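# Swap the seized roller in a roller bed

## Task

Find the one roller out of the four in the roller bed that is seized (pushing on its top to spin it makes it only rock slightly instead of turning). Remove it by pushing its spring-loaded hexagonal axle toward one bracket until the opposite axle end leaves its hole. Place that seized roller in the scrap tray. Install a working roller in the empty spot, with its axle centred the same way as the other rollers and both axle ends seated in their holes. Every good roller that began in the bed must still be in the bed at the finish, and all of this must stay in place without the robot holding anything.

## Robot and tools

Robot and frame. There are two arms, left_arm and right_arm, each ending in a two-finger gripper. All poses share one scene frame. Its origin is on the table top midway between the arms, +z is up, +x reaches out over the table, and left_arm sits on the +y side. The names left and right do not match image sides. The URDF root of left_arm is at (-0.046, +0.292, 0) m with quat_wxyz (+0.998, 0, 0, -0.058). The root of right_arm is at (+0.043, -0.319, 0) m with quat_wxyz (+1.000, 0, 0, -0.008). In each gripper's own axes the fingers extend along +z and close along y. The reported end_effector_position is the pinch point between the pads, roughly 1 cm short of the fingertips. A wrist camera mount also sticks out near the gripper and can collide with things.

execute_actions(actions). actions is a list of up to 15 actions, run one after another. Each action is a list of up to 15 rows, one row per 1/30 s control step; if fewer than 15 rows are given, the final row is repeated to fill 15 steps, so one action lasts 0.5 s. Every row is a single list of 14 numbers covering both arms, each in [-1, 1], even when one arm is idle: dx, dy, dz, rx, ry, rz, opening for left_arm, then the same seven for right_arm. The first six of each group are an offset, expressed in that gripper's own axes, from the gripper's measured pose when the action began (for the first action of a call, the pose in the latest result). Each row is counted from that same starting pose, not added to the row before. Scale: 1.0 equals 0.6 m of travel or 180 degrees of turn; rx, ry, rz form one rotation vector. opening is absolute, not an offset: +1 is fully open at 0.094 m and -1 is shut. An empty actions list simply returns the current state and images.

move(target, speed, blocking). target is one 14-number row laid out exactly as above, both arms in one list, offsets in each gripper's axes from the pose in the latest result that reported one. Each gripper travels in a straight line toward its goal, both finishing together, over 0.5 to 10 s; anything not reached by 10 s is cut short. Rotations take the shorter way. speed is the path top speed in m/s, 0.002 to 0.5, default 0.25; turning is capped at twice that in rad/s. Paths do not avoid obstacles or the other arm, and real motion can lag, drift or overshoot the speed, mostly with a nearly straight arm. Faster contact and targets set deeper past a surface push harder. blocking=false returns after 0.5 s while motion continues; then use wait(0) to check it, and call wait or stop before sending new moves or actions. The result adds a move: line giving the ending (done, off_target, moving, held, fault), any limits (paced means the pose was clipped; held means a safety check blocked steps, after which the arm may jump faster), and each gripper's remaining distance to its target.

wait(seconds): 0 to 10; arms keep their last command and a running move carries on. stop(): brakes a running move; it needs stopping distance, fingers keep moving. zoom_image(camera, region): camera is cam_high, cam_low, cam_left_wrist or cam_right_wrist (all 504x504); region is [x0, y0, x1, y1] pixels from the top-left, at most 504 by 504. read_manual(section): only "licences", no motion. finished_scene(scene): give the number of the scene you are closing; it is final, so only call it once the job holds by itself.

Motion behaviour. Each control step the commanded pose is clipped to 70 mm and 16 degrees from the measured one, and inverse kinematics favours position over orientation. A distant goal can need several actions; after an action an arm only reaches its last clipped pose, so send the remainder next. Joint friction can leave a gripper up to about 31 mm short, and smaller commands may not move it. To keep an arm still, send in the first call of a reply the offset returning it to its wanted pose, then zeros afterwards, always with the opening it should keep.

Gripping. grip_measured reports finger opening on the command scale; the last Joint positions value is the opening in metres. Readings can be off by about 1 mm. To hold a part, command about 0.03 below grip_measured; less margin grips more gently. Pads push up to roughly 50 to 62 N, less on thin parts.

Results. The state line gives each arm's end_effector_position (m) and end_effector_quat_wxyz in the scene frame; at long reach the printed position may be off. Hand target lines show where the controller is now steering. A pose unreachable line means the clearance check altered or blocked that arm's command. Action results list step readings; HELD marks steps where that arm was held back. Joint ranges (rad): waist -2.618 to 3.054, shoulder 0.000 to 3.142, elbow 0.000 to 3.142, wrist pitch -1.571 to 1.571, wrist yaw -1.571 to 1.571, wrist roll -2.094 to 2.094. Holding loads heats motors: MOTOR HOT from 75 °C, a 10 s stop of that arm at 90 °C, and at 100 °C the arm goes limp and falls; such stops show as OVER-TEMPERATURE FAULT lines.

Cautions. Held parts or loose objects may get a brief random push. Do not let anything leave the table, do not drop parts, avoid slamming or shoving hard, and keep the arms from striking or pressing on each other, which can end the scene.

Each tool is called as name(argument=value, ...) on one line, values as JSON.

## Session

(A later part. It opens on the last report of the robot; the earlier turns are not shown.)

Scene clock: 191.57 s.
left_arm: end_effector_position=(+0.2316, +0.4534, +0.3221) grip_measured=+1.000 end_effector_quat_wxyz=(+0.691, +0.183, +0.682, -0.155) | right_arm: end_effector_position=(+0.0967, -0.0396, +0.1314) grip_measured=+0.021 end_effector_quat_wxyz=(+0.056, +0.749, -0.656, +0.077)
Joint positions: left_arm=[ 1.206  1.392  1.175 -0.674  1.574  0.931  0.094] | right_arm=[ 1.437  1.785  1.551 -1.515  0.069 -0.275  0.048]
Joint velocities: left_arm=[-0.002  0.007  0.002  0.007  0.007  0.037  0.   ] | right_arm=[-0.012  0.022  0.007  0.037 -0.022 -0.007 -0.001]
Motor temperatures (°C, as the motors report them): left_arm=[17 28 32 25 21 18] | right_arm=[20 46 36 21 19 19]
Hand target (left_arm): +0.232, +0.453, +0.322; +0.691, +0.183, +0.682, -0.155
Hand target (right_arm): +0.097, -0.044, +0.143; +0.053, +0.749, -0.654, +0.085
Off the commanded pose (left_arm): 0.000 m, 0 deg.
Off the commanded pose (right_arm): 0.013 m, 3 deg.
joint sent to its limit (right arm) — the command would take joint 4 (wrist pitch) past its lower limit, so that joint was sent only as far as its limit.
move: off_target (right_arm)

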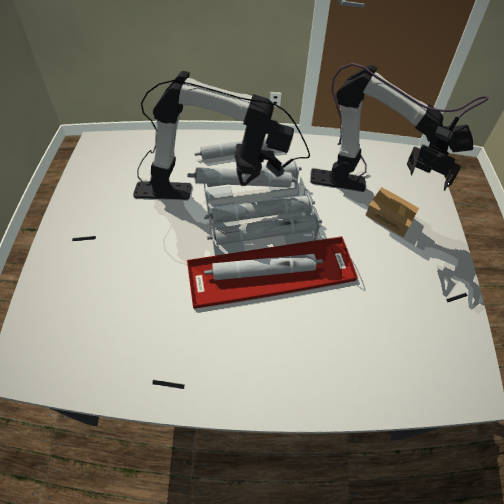

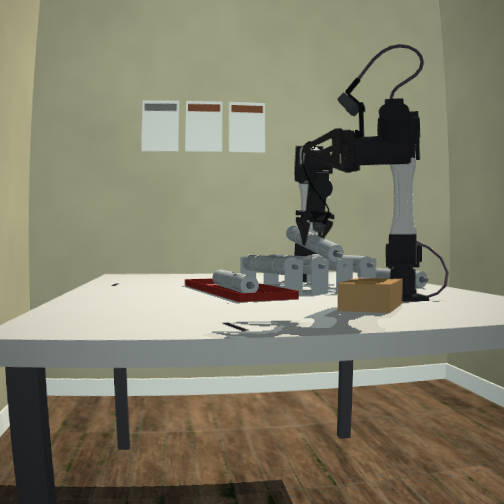

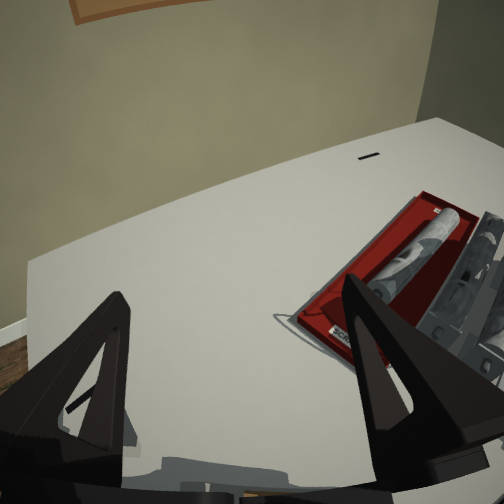

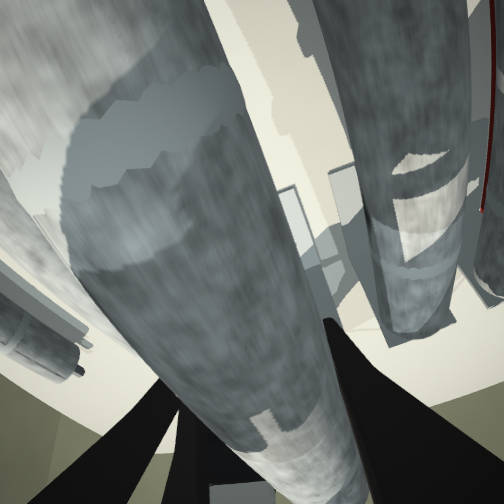

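move(target=[0,0,0,0,0,0,1,0,0,0.03,0,0.01,0,-0.2], speed=0.02)

move(target=[0,0,0,0,0,0,1,-0.1,0,-0.02,0,0,0,-0.2], speed=0.02)

zoom_image(camera="cam_high", region=[180,120,340,260])

Scene clock: 196.57 s.
left_arm: end_effector_position=(+0.2316, +0.4534, +0.3221) grip_measured=+1.000 end_effector_quat_wxyz=(+0.691, +0.183, +0.682, -0.155) | right_arm: end_effector_position=(+0.0965, -0.0384, +0.1099) grip_measured=+0.021 end_effector_quat_wxyz=(+0.066, +0.748, -0.655, +0.082)
Joint positions: left_arm=[ 1.206  1.392  1.175 -0.674  1.574  0.931  0.094] | right_arm=[ 1.437  1.814  1.497 -1.455  0.067 -0.275  0.048]
Joint velocities: left_arm=[ 0.002 -0.002  0.002 -0.007 -0.095 -0.051  0.   ] | right_arm=[ 0.017  0.007 -0.007 -0.007  0.051  0.037 -0.001]
Motor temperatures (°C, as the motors report them): left_arm=[17 28 32 25 21 18] | right_arm=[20 46 36 21 19 19]
Hand target (left_arm): +0.232, +0.453, +0.322; +0.691, +0.183, +0.682, -0.155
Hand target (right_arm): +0.098, -0.043, +0.114; +0.066, +0.747, -0.655, +0.089
Off the commanded pose (left_arm): 0.000 m, 0 deg.
Off the commanded pose (right_arm): 0.006 m, 1 deg.
move: done

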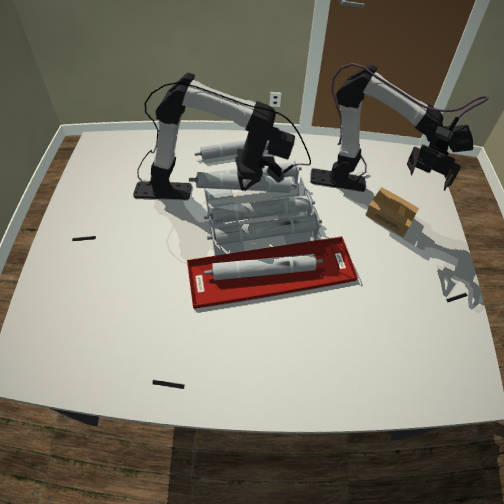

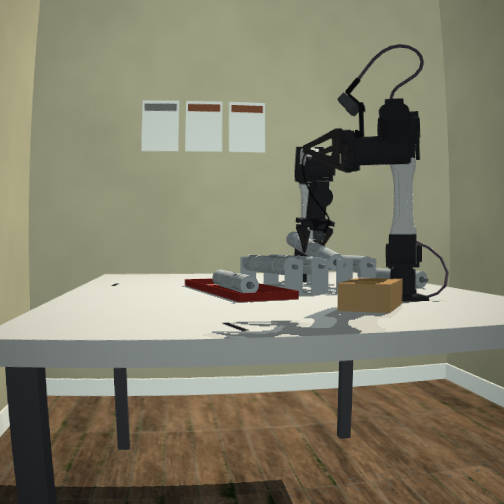

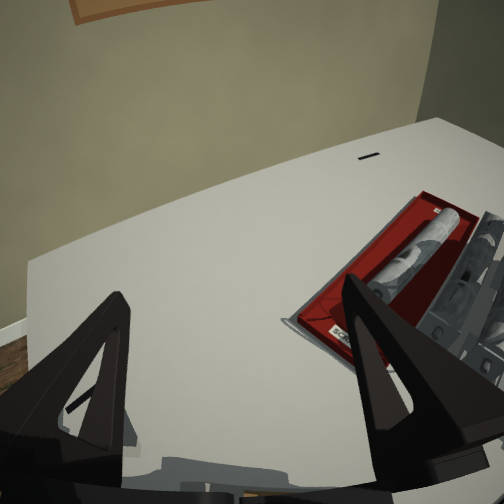

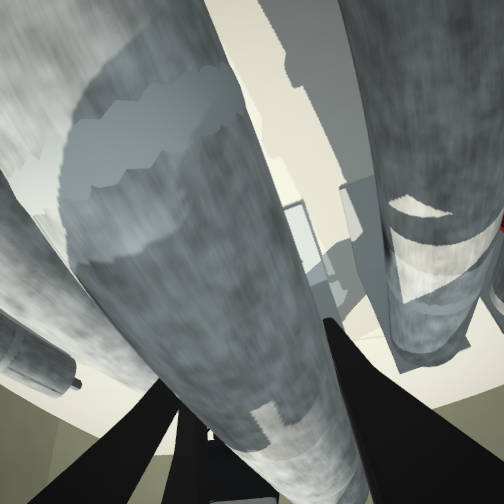

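Scene clock: 199.90 s.
left_arm: end_effector_position=(+0.2316, +0.4534, +0.3221) grip_measured=+1.000 end_effector_quat_wxyz=(+0.691, +0.183, +0.682, -0.155) | right_arm: end_effector_position=(+0.0922, +0.0013, +0.0967) grip_measured=+0.021 end_effector_quat_wxyz=(+0.099, +0.746, -0.650, +0.112)
Joint positions: left_arm=[ 1.206  1.392  1.175 -0.674  1.574  0.931  0.094] | right_arm=[ 1.471  2.055  1.754 -1.56   0.072 -0.242  0.048]
Joint velocities: left_arm=[ 0.007  0.002 -0.002 -0.022 -0.007  0.007  0.   ] | right_arm=[-0.012 -0.002  0.002  0.007 -0.022 -0.081  0.001]
Motor temperatures (°C, as the motors report them): left_arm=[17 28 32 25 21 18] | right_arm=[20 46 37 21 19 19]
Hand target (left_arm): +0.232, +0.453, +0.322; +0.691, +0.183, +0.682, -0.155
Hand target (right_arm): +0.087, +0.021, +0.110; +0.067, +0.748, -0.655, +0.082
Off the commanded pose (left_arm): 0.000 m, 0 deg.
Off the commanded pose (right_arm): 0.025 m, 5 deg.
move: off_target (right_arm)

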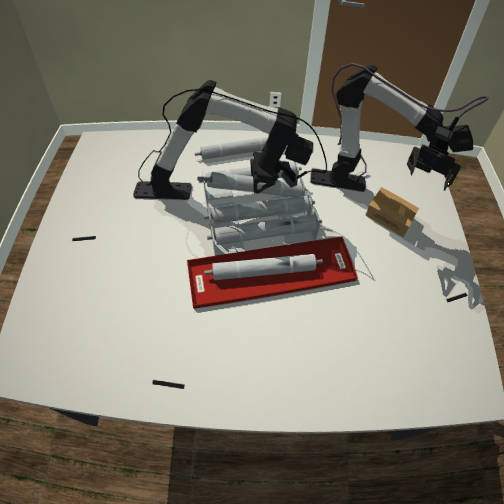

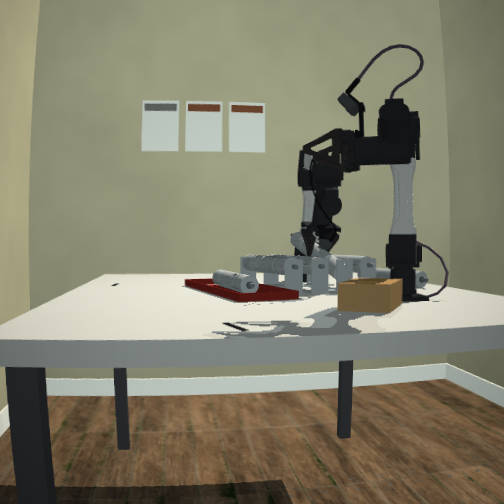

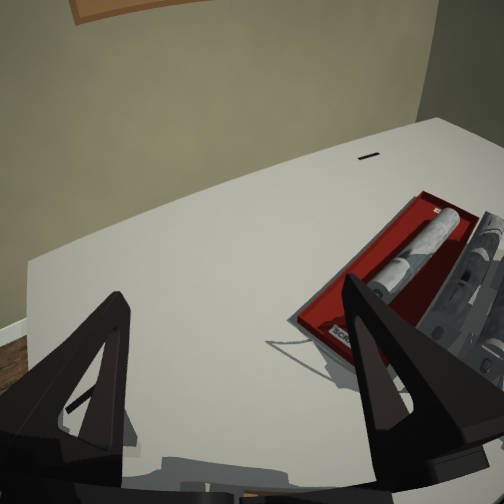

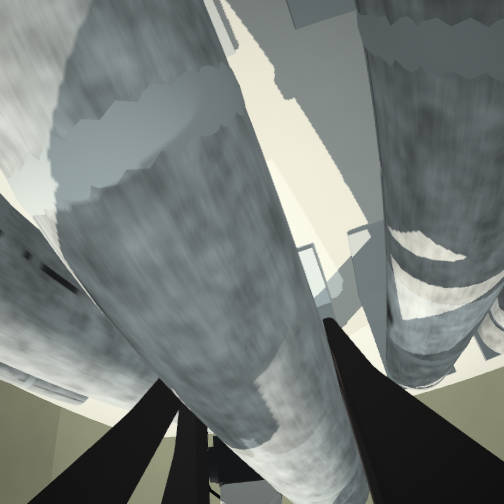

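Region (180, 120, 340, 260) of cam_high's 504x504 image, scaled by 3.150, with more detail than that image has; it fills the top 441 rows of this view, and the rest is white.

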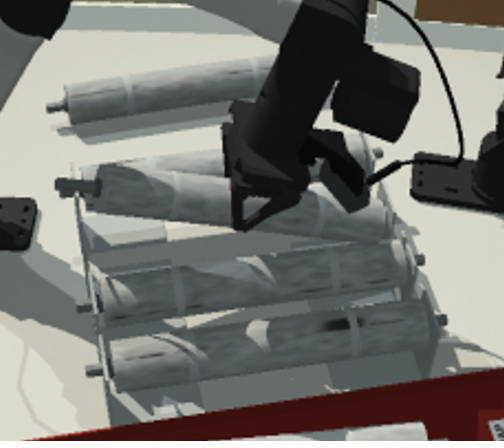

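Compressed. Lower the -y end while pushing.

move(target=[0,0,0,0,0,0,1,-0.03,0.01,0.02,0,-0.05,0,-0.2], speed=0.015)

zoom_image(camera="cam_high", region=[180,120,340,260])

Scene clock: 207.30 s.
left_arm: end_effector_position=(+0.2316, +0.4534, +0.3221) grip_measured=+1.000 end_effector_quat_wxyz=(+0.691, +0.183, +0.682, -0.155) | right_arm: end_effector_position=(+0.0901, -0.0169, +0.0757) grip_measured=+0.021 end_effector_quat_wxyz=(+0.099, +0.744, -0.652, +0.111)
Joint positions: left_arm=[ 1.206  1.392  1.175 -0.674  1.574  0.931  0.094] | right_arm=[ 1.47   1.991  1.577 -1.447  0.069 -0.238  0.048]
Joint velocities: left_arm=[-0.012 -0.032 -0.002 -0.037  0.051 -0.022  0.   ] | right_arm=[ 0.007 -0.007 -0.007 -0.007 -0.066 -0.051  0.   ]
Motor temperatures (°C, as the motors report them): left_arm=[17 28 32 25 21 18] | right_arm=[20 48 37 21 19 19]
Hand target (left_arm): +0.232, +0.453, +0.322; +0.691, +0.183, +0.682, -0.155
Hand target (right_arm): +0.084, +0.013, +0.083; +0.049, +0.753, -0.654, +0.053
Off the commanded pose (left_arm): 0.000 m, 0 deg.
Off the commanded pose (right_arm): 0.032 m, 9 deg.
move: off_target (right_arm)

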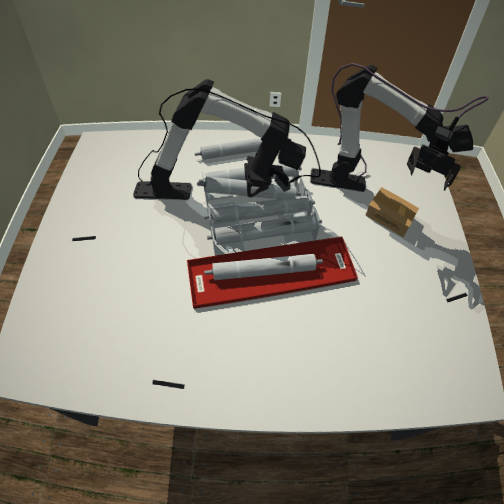

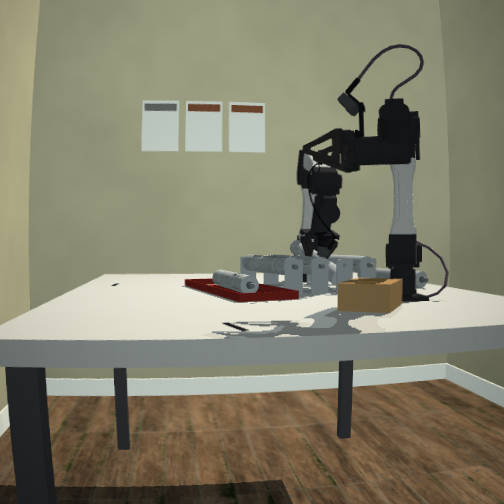

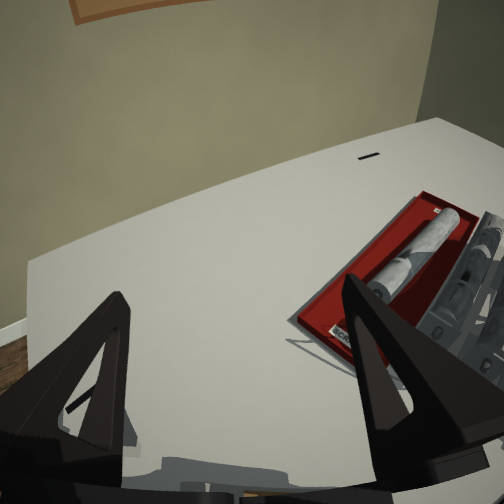

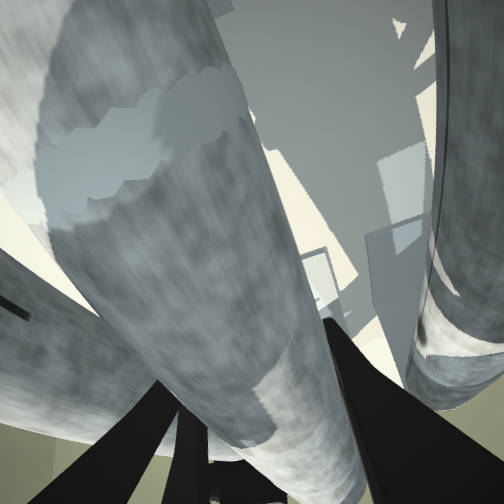

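Region (180, 120, 340, 260) of cam_high's 504x504 image, scaled by 3.150, with more detail than that image has; it fills the top 441 rows of this view, and the rest is white.

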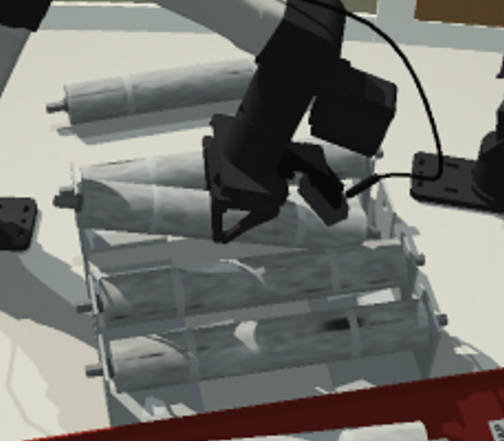

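Sprang back. Push harder horizontally.

move(target=[0,0,0,0,0,0,1,-0.09,0,-0.03,0,-0.04,0,-0.2], speed=0.02)

zoom_image(camera="cam_high", region=[180,120,340,260])

Scene clock: 212.50 s.
left_arm: end_effector_position=(+0.2316, +0.4534, +0.3221) grip_measured=+1.000 end_effector_quat_wxyz=(+0.691, +0.183, +0.682, -0.155) | right_arm: end_effector_position=(+0.0891, -0.0086, +0.0762) grip_measured=+0.021 end_effector_quat_wxyz=(+0.125, +0.740, -0.648, +0.128)
Joint positions: left_arm=[ 1.206  1.392  1.175 -0.674  1.574  0.931  0.094] | right_arm=[ 1.475  2.084  1.697 -1.537  0.067 -0.232  0.048]
Joint velocities: left_arm=[-0.002 -0.012 -0.012 -0.037  0.007  0.037  0.   ] | right_arm=[ 0.017 -0.017 -0.002 -0.022 -0.037 -0.022 -0.   ]
Motor temperatures (°C, as the motors report them): left_arm=[17 28 32 25 21 18] | right_arm=[20 48 37 21 19 19]
Hand target (left_arm): +0.232, +0.453, +0.322; +0.691, +0.183, +0.682, -0.155
Hand target (right_arm): +0.081, +0.036, +0.082; +0.060, +0.751, -0.655, +0.063
Off the commanded pose (left_arm): 0.000 m, 0 deg.
Off the commanded pose (right_arm): 0.049 m, 11 deg.
move: off_target (right_arm)

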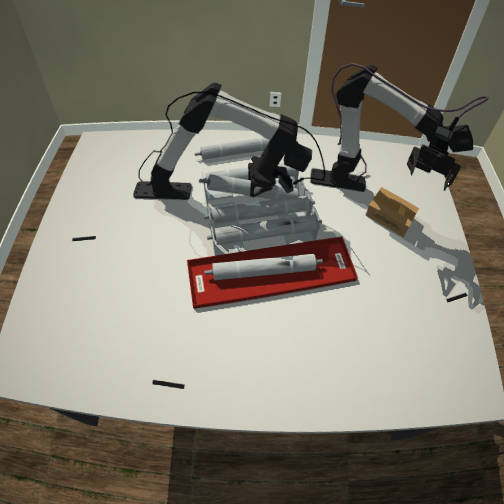

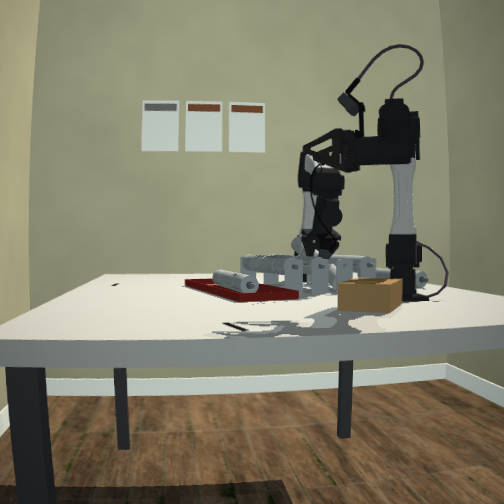

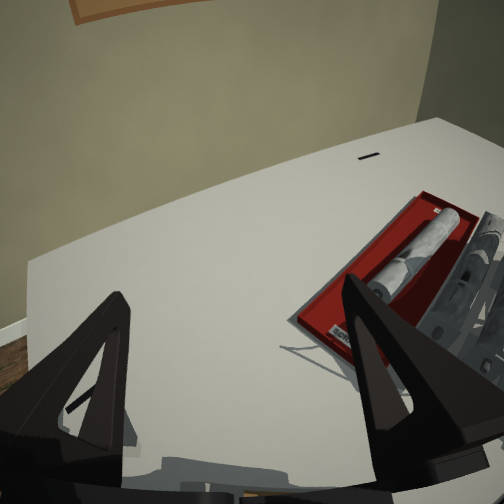

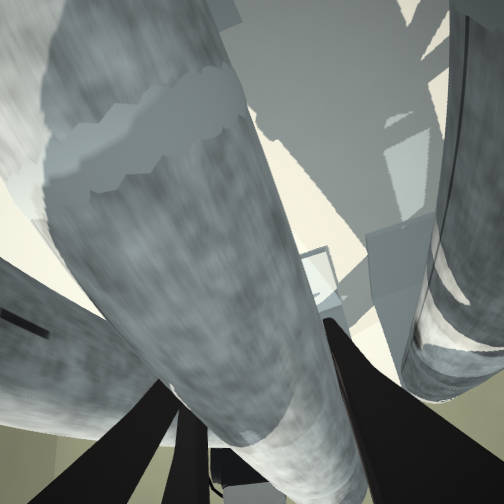

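Region (180, 120, 340, 260) of cam_high's 504x504 image, scaled by 3.150, with more detail than that image has; it fills the top 441 rows of this view, and the rest is white.

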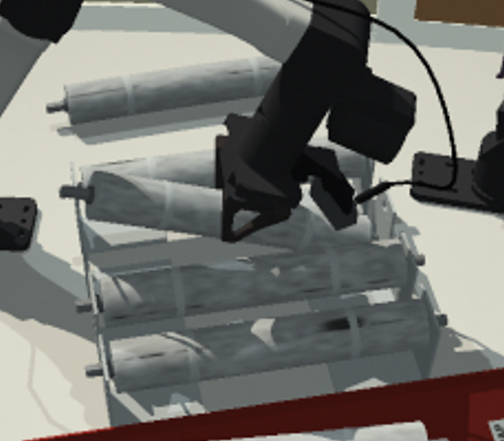

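move(target=[0,0,0,0,0,0,1,0.02,0,0,0,0,0,-0.2], speed=0.02)

move(target=[0,0,0,0,0,0,1,0,0,0,0,0,0,0.5], speed=0.02)

move(target=[0,0,0,0,0,0,1,0.14,0,0,0,-0.09,0,0.5], speed=0.04)

zoom_image(camera="cam_high", region=[180,120,340,260])

Scene clock: 217.17 s.
left_arm: end_effector_position=(+0.2316, +0.4534, +0.3221) grip_measured=+1.000 end_effector_quat_wxyz=(+0.691, +0.183, +0.682, -0.155) | right_arm: end_effector_position=(+0.0896, -0.0172, +0.0711) grip_measured=+0.021 end_effector_quat_wxyz=(+0.131, +0.739, -0.647, +0.136)
Joint positions: left_arm=[ 1.206  1.392  1.175 -0.674  1.574  0.931  0.094] | right_arm=[ 1.473  2.071  1.65  -1.522  0.073 -0.232  0.048]
Joint velocities: left_arm=[-0.012 -0.002  0.007  0.007  0.007  0.022  0.   ] | right_arm=[-0.012 -0.012 -0.007 -0.022 -0.007  0.037  0.   ]
Motor temperatures (°C, as the motors report them): left_arm=[17 28 32 25 21 18] | right_arm=[20 48 38 21 19 19]
Hand target (left_arm): +0.232, +0.453, +0.322; +0.691, +0.183, +0.682, -0.155
Hand target (right_arm): +0.091, -0.020, +0.080; +0.125, +0.740, -0.648, +0.129
Off the commanded pose (left_arm): 0.000 m, 0 deg.
Off the commanded pose (right_arm): 0.010 m, 1 deg.
move: done

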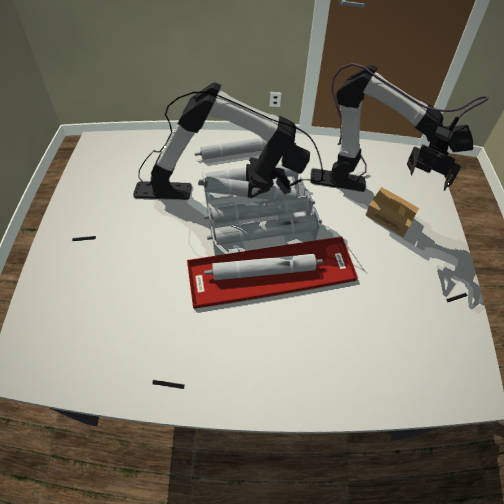

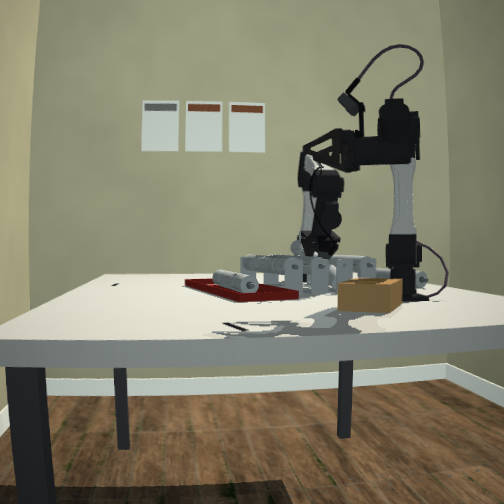

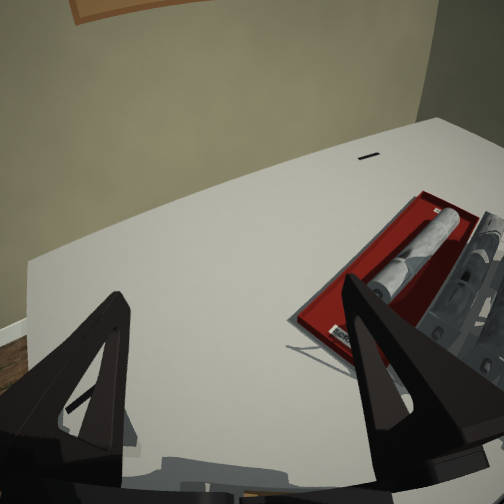

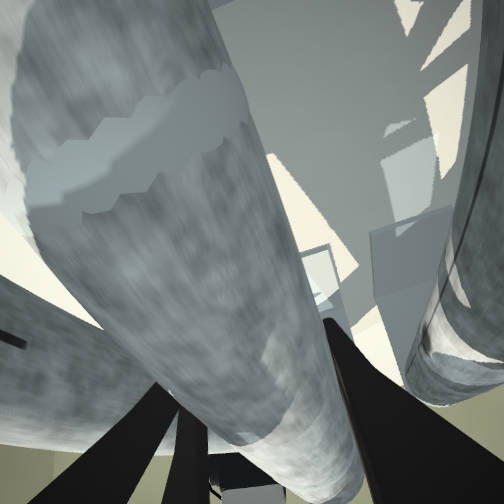

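Scene clock: 217.67 s.
left_arm: end_effector_position=(+0.2316, +0.4534, +0.3221) grip_measured=+1.000 end_effector_quat_wxyz=(+0.691, +0.183, +0.682, -0.155) | right_arm: end_effector_position=(+0.0896, -0.0172, +0.0715) grip_measured=+0.498 end_effector_quat_wxyz=(+0.130, +0.739, -0.647, +0.135)
Joint positions: left_arm=[ 1.206  1.392  1.175 -0.674  1.574  0.931  0.094] | right_arm=[ 1.473  2.07   1.65  -1.522  0.073 -0.232  0.07 ]
Joint velocities: left_arm=[-0.007 -0.022  0.002 -0.081 -0.051  0.022  0.   ] | right_arm=[-0.017 -0.017 -0.012 -0.007 -0.022 -0.007  0.   ]
Motor temperatures (°C, as the motors report them): left_arm=[17 28 32 25 21 18] | right_arm=[20 48 38 21 19 19]
Hand target (left_arm): +0.232, +0.453, +0.322; +0.691, +0.183, +0.682, -0.155
Hand target (right_arm): +0.090, -0.017, +0.071; +0.131, +0.739, -0.647, +0.136
Off the commanded pose (left_arm): 0.000 m, 0 deg.
Off the commanded pose (right_arm): 0.000 m, 0 deg.
move: done

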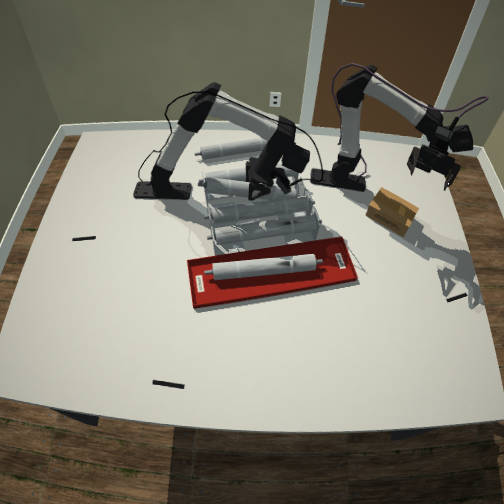

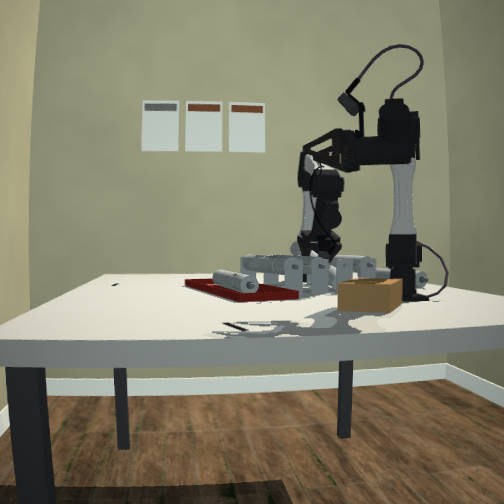

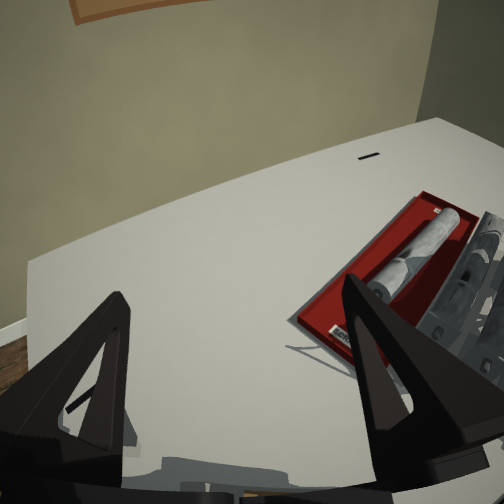

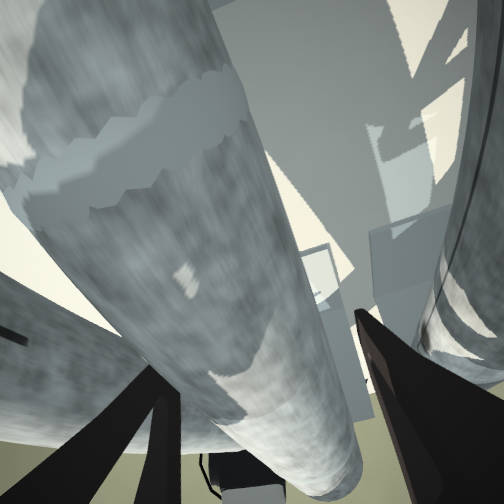

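Scene clock: 221.43 s.
left_arm: end_effector_position=(+0.2316, +0.4534, +0.3221) grip_measured=+1.000 end_effector_quat_wxyz=(+0.691, +0.183, +0.682, -0.155) | right_arm: end_effector_position=(+0.1015, -0.0914, +0.1068) grip_measured=+0.498 end_effector_quat_wxyz=(+0.039, +0.751, -0.658, +0.031)
Joint positions: left_arm=[ 1.206  1.392  1.175 -0.674  1.574  0.931  0.094] | right_arm=[ 1.349  1.528  1.185 -1.326  0.02  -0.37   0.07 ]
Joint velocities: left_arm=[-0.017  0.012  0.007 -0.037  0.022  0.007  0.   ] | right_arm=[ 0.012 -0.022  0.002  0.007 -0.037  0.022 -0.   ]
Motor temperatures (°C, as the motors report them): left_arm=[17 28 32 25 21 18] | right_arm=[20 48 37 21 19 19]
Hand target (left_arm): +0.232, +0.453, +0.322; +0.691, +0.183, +0.682, -0.155
Hand target (right_arm): +0.101, -0.094, +0.102; +0.039, +0.752, -0.658, +0.027
Off the commanded pose (left_arm): 0.000 m, 0 deg.
Off the commanded pose (right_arm): 0.006 m, 0 deg.
move: done

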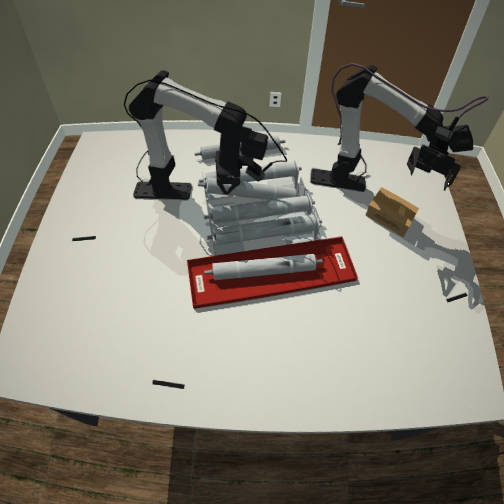

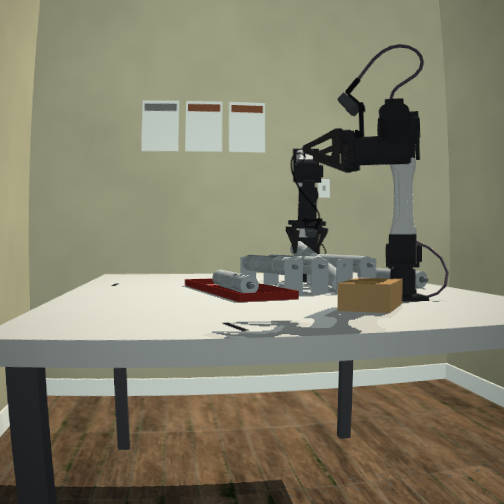

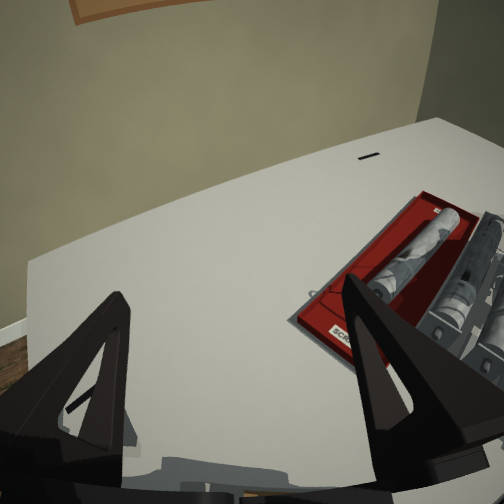

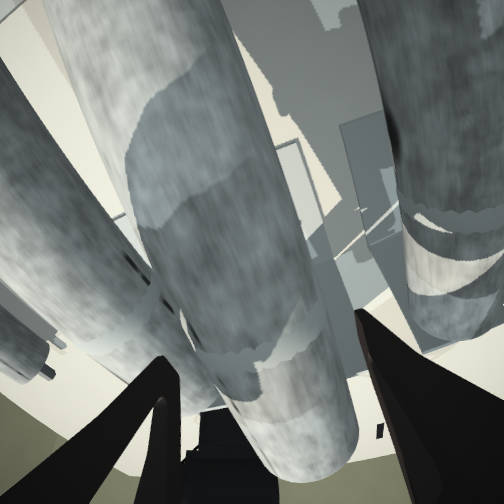

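Region (180, 120, 340, 260) of cam_high's 504x504 image, scaled by 3.150, with more detail than that image has; it fills the top 441 rows of this view, and the rest is white.

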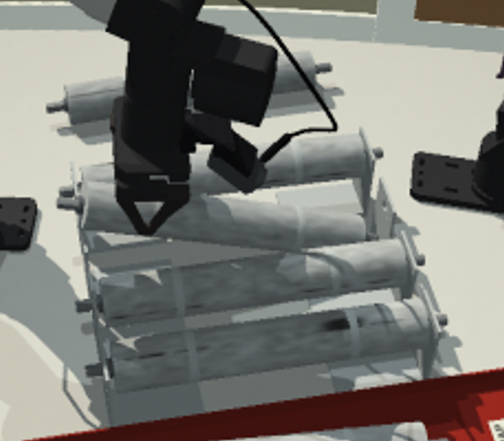

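move(target=[0,0,0,0,0,0,1,0,-0.01,0.025,0,0,0,0.5], speed=0.02)

move(target=[0,0,0,0,0,0,1,0,0,0,0,0,0,-0.2], speed=0.02)

move(target=[0,0,0,0,0,0,1,-0.09,0,0.0,0,0,0,-0.2], speed=0.02)

move(target=[0,0,0,0,0,0,1,-0.05,0,0.04,0,0,0,-0.2], speed=0.05)

zoom_image(camera="cam_high", region=[180,120,340,260])

Scene clock: 226.47 s.
left_arm: end_effector_position=(+0.2316, +0.4534, +0.3221) grip_measured=+1.000 end_effector_quat_wxyz=(+0.691, +0.183, +0.682, -0.155) | right_arm: end_effector_position=(+0.1057, -0.0894, +0.1005) grip_measured=+0.498 end_effector_quat_wxyz=(+0.033, +0.752, -0.658, +0.027)
Joint positions: left_arm=[ 1.206  1.392  1.175 -0.674  1.574  0.931  0.094] | right_arm=[ 1.332  1.528  1.161 -1.287  0.019 -0.387  0.07 ]
Joint velocities: left_arm=[-0.002  0.002 -0.007  0.007 -0.037 -0.022  0.   ] | right_arm=[-0.012  0.007 -0.002  0.051 -0.007 -0.022 -0.001]
Motor temperatures (°C, as the motors report them): left_arm=[17 29 32 25 21 18] | right_arm=[20 46 36 21 19 19]
Hand target (left_arm): +0.232, +0.453, +0.322; +0.691, +0.183, +0.682, -0.155
Hand target (right_arm): +0.107, -0.092, +0.092; +0.039, +0.751, -0.658, +0.031
Off the commanded pose (left_arm): 0.000 m, 0 deg.
Off the commanded pose (right_arm): 0.009 m, 1 deg.
move: done

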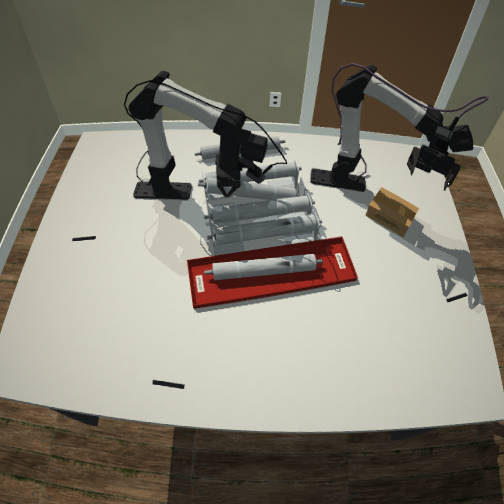

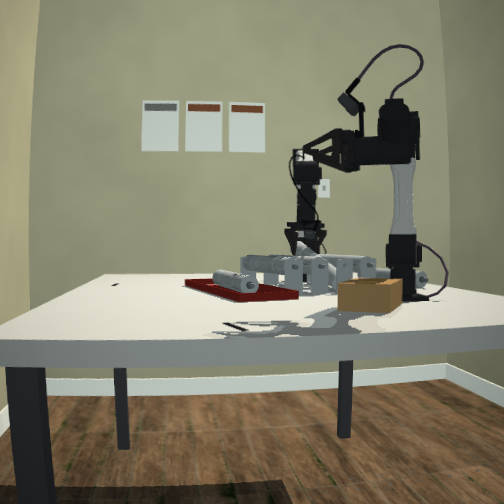

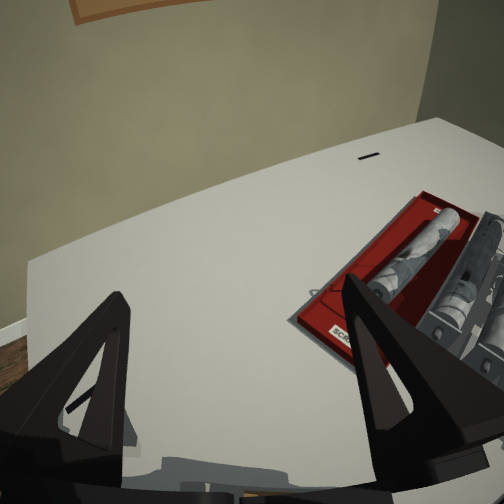

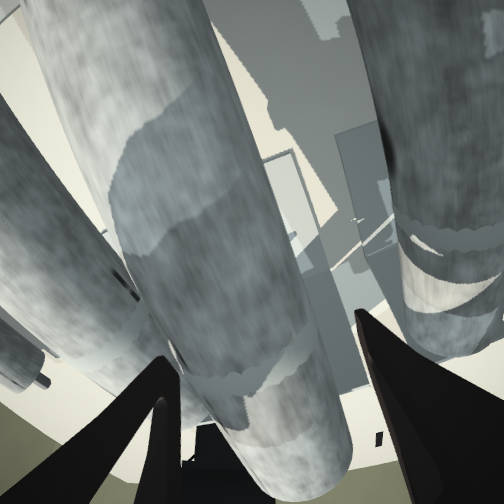

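Scene clock: 226.97 s.
left_arm: end_effector_position=(+0.2316, +0.4534, +0.3221) grip_measured=+1.000 end_effector_quat_wxyz=(+0.691, +0.183, +0.682, -0.155) | right_arm: end_effector_position=(+0.1051, -0.0896, +0.1005) grip_measured=+0.016 end_effector_quat_wxyz=(+0.034, +0.753, -0.657, +0.026)
Joint positions: left_arm=[ 1.206  1.392  1.175 -0.674  1.574  0.931  0.094] | right_arm=[ 1.333  1.528  1.161 -1.288  0.016 -0.389  0.048]
Joint velocities: left_arm=[-0.012  0.007 -0.002  0.007  0.007 -0.051  0.   ] | right_arm=[ 0.007  0.007 -0.002  0.007 -0.051 -0.007 -0.   ]
Motor temperatures (°C, as the motors report them): left_arm=[17 29 32 25 21 18] | right_arm=[20 46 36 21 19 19]
Hand target (left_arm): +0.232, +0.453, +0.322; +0.691, +0.183, +0.682, -0.155
Hand target (right_arm): +0.106, -0.089, +0.100; +0.033, +0.752, -0.658, +0.027
Off the commanded pose (left_arm): 0.000 m, 0 deg.
Off the commanded pose (right_arm): 0.001 m, 0 deg.
move: done

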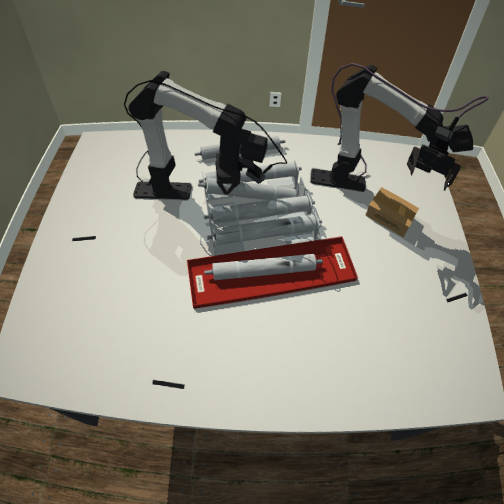

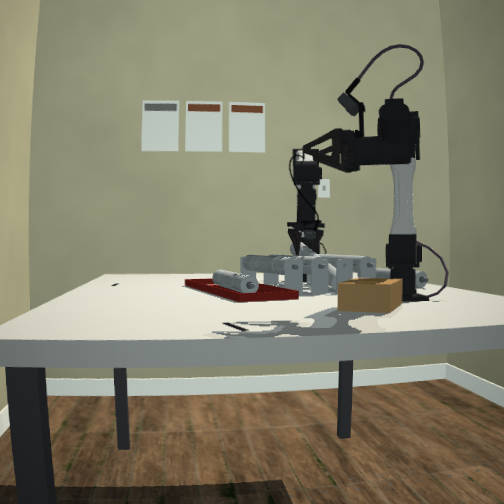

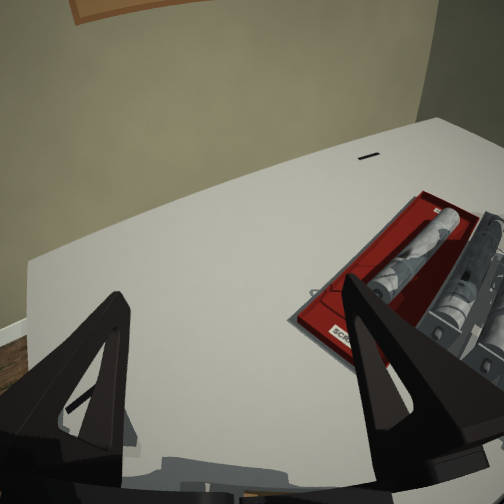

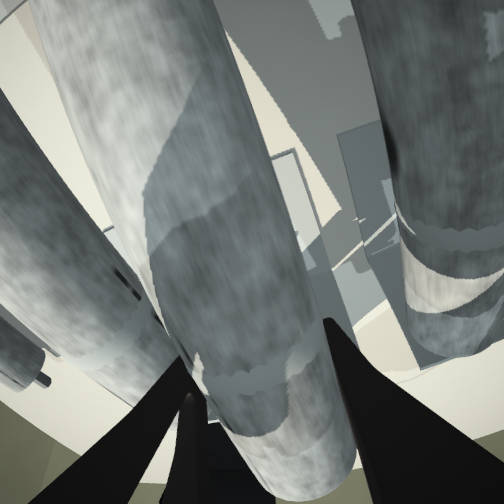

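Scene clock: 229.90 s.
left_arm: end_effector_position=(+0.2316, +0.4534, +0.3221) grip_measured=+1.000 end_effector_quat_wxyz=(+0.691, +0.183, +0.682, -0.155) | right_arm: end_effector_position=(+0.1008, -0.0874, +0.1007) grip_measured=+0.016 end_effector_quat_wxyz=(+0.096, +0.743, -0.656, +0.087)
Joint positions: left_arm=[ 1.206  1.392  1.175 -0.674  1.574  0.931  0.094] | right_arm=[ 1.381  1.689  1.301 -1.436  0.056 -0.322  0.048]
Joint velocities: left_arm=[-0.012 -0.012 -0.002  0.007  0.066  0.081  0.   ] | right_arm=[-0.012 -0.002  0.007  0.007  0.007  0.007  0.   ]
Motor temperatures (°C, as the motors report them): left_arm=[17 29 32 25 21 18] | right_arm=[20 45 36 21 19 19]
Hand target (left_arm): +0.232, +0.453, +0.322; +0.691, +0.183, +0.682, -0.155
Hand target (right_arm): +0.097, -0.040, +0.101; +0.036, +0.754, -0.655, +0.026
Off the commanded pose (left_arm): 0.000 m, 0 deg.
Off the commanded pose (right_arm): 0.051 m, 10 deg.
move: off_target (right_arm)

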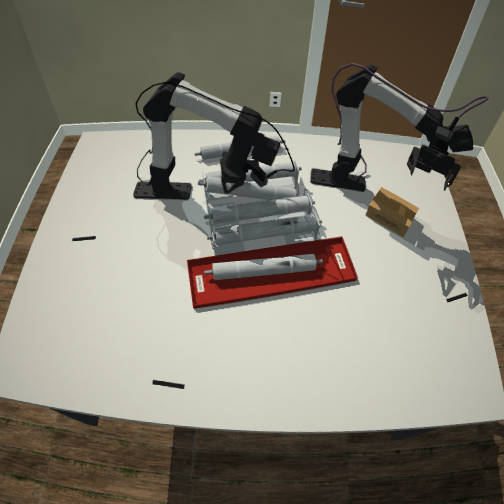

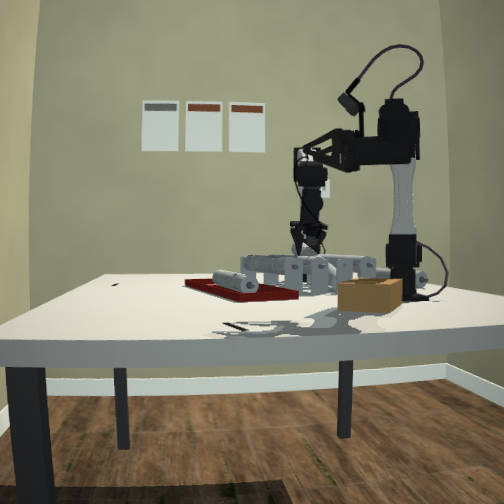

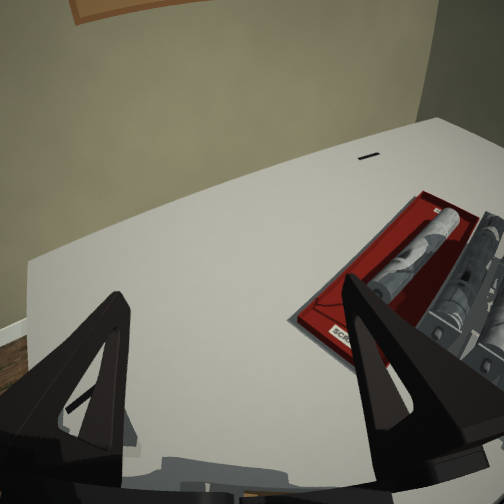

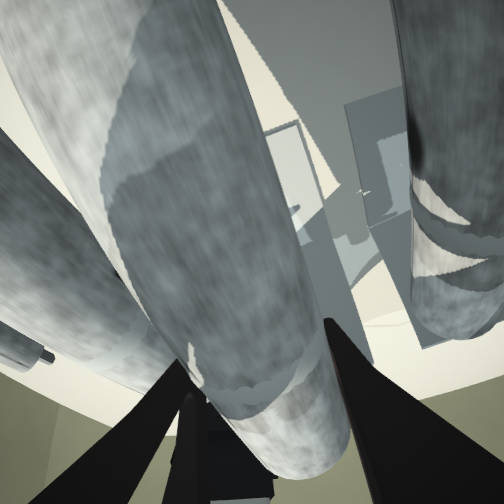

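Scene clock: 230.90 s.
left_arm: end_effector_position=(+0.2316, +0.4534, +0.3221) grip_measured=+1.000 end_effector_quat_wxyz=(+0.691, +0.183, +0.682, -0.155) | right_arm: end_effector_position=(+0.1004, -0.0890, +0.0990) grip_measured=+0.016 end_effector_quat_wxyz=(+0.102, +0.742, -0.654, +0.106)
Joint positions: left_arm=[ 1.206  1.392  1.175 -0.674  1.574  0.931  0.094] | right_arm=[ 1.397  1.712  1.311 -1.455  0.077 -0.305  0.048]
Joint velocities: left_arm=[ 0.002  0.017 -0.017  0.022 -0.037 -0.051  0.   ] | right_arm=[ 0.007  0.002 -0.017  0.037 -0.095  0.007 -0.001]
Motor temperatures (°C, as the motors report them): left_arm=[17 29 32 25 21 18] | right_arm=[20 45 36 21 19 19]
Hand target (left_arm): +0.232, +0.453, +0.322; +0.691, +0.183, +0.682, -0.155
Hand target (right_arm): +0.097, -0.068, +0.073; +0.096, +0.743, -0.656, +0.088
Off the commanded pose (left_arm): 0.000 m, 0 deg.
Off the commanded pose (right_arm): 0.038 m, 2 deg.
move: off_target (right_arm)

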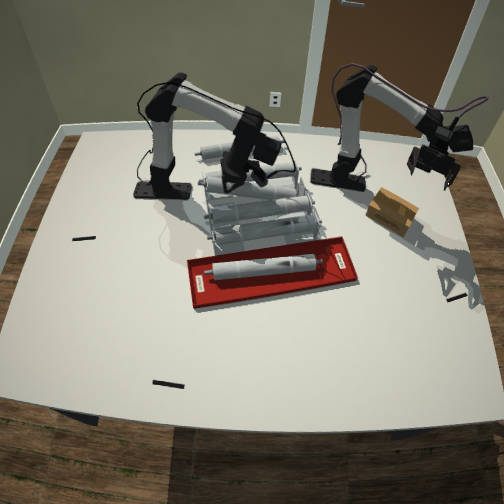

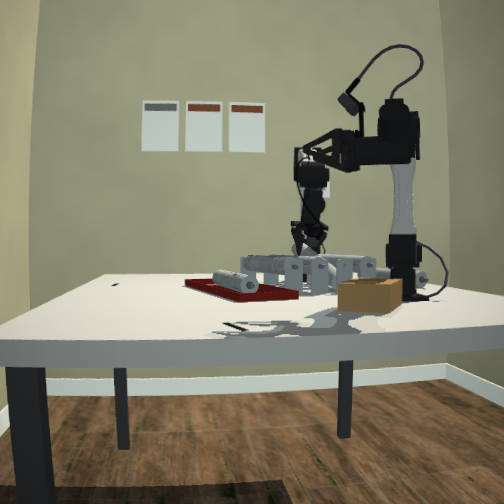

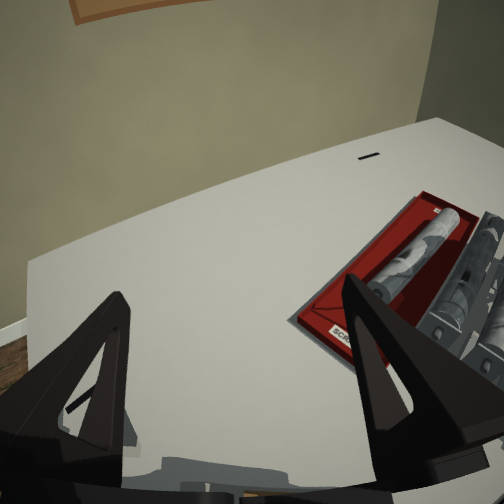

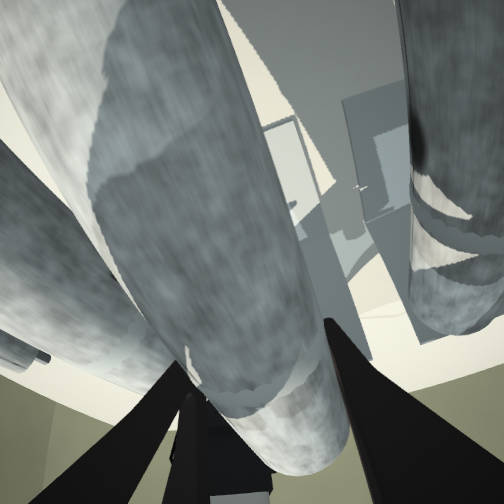

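Region (180, 120, 340, 260) of cam_high's 504x504 image, scaled by 3.150, with more detail than that image has; it fills the top 441 rows of this view, and the rest is white.

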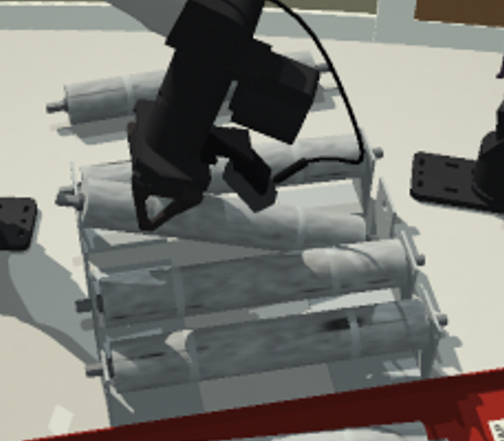

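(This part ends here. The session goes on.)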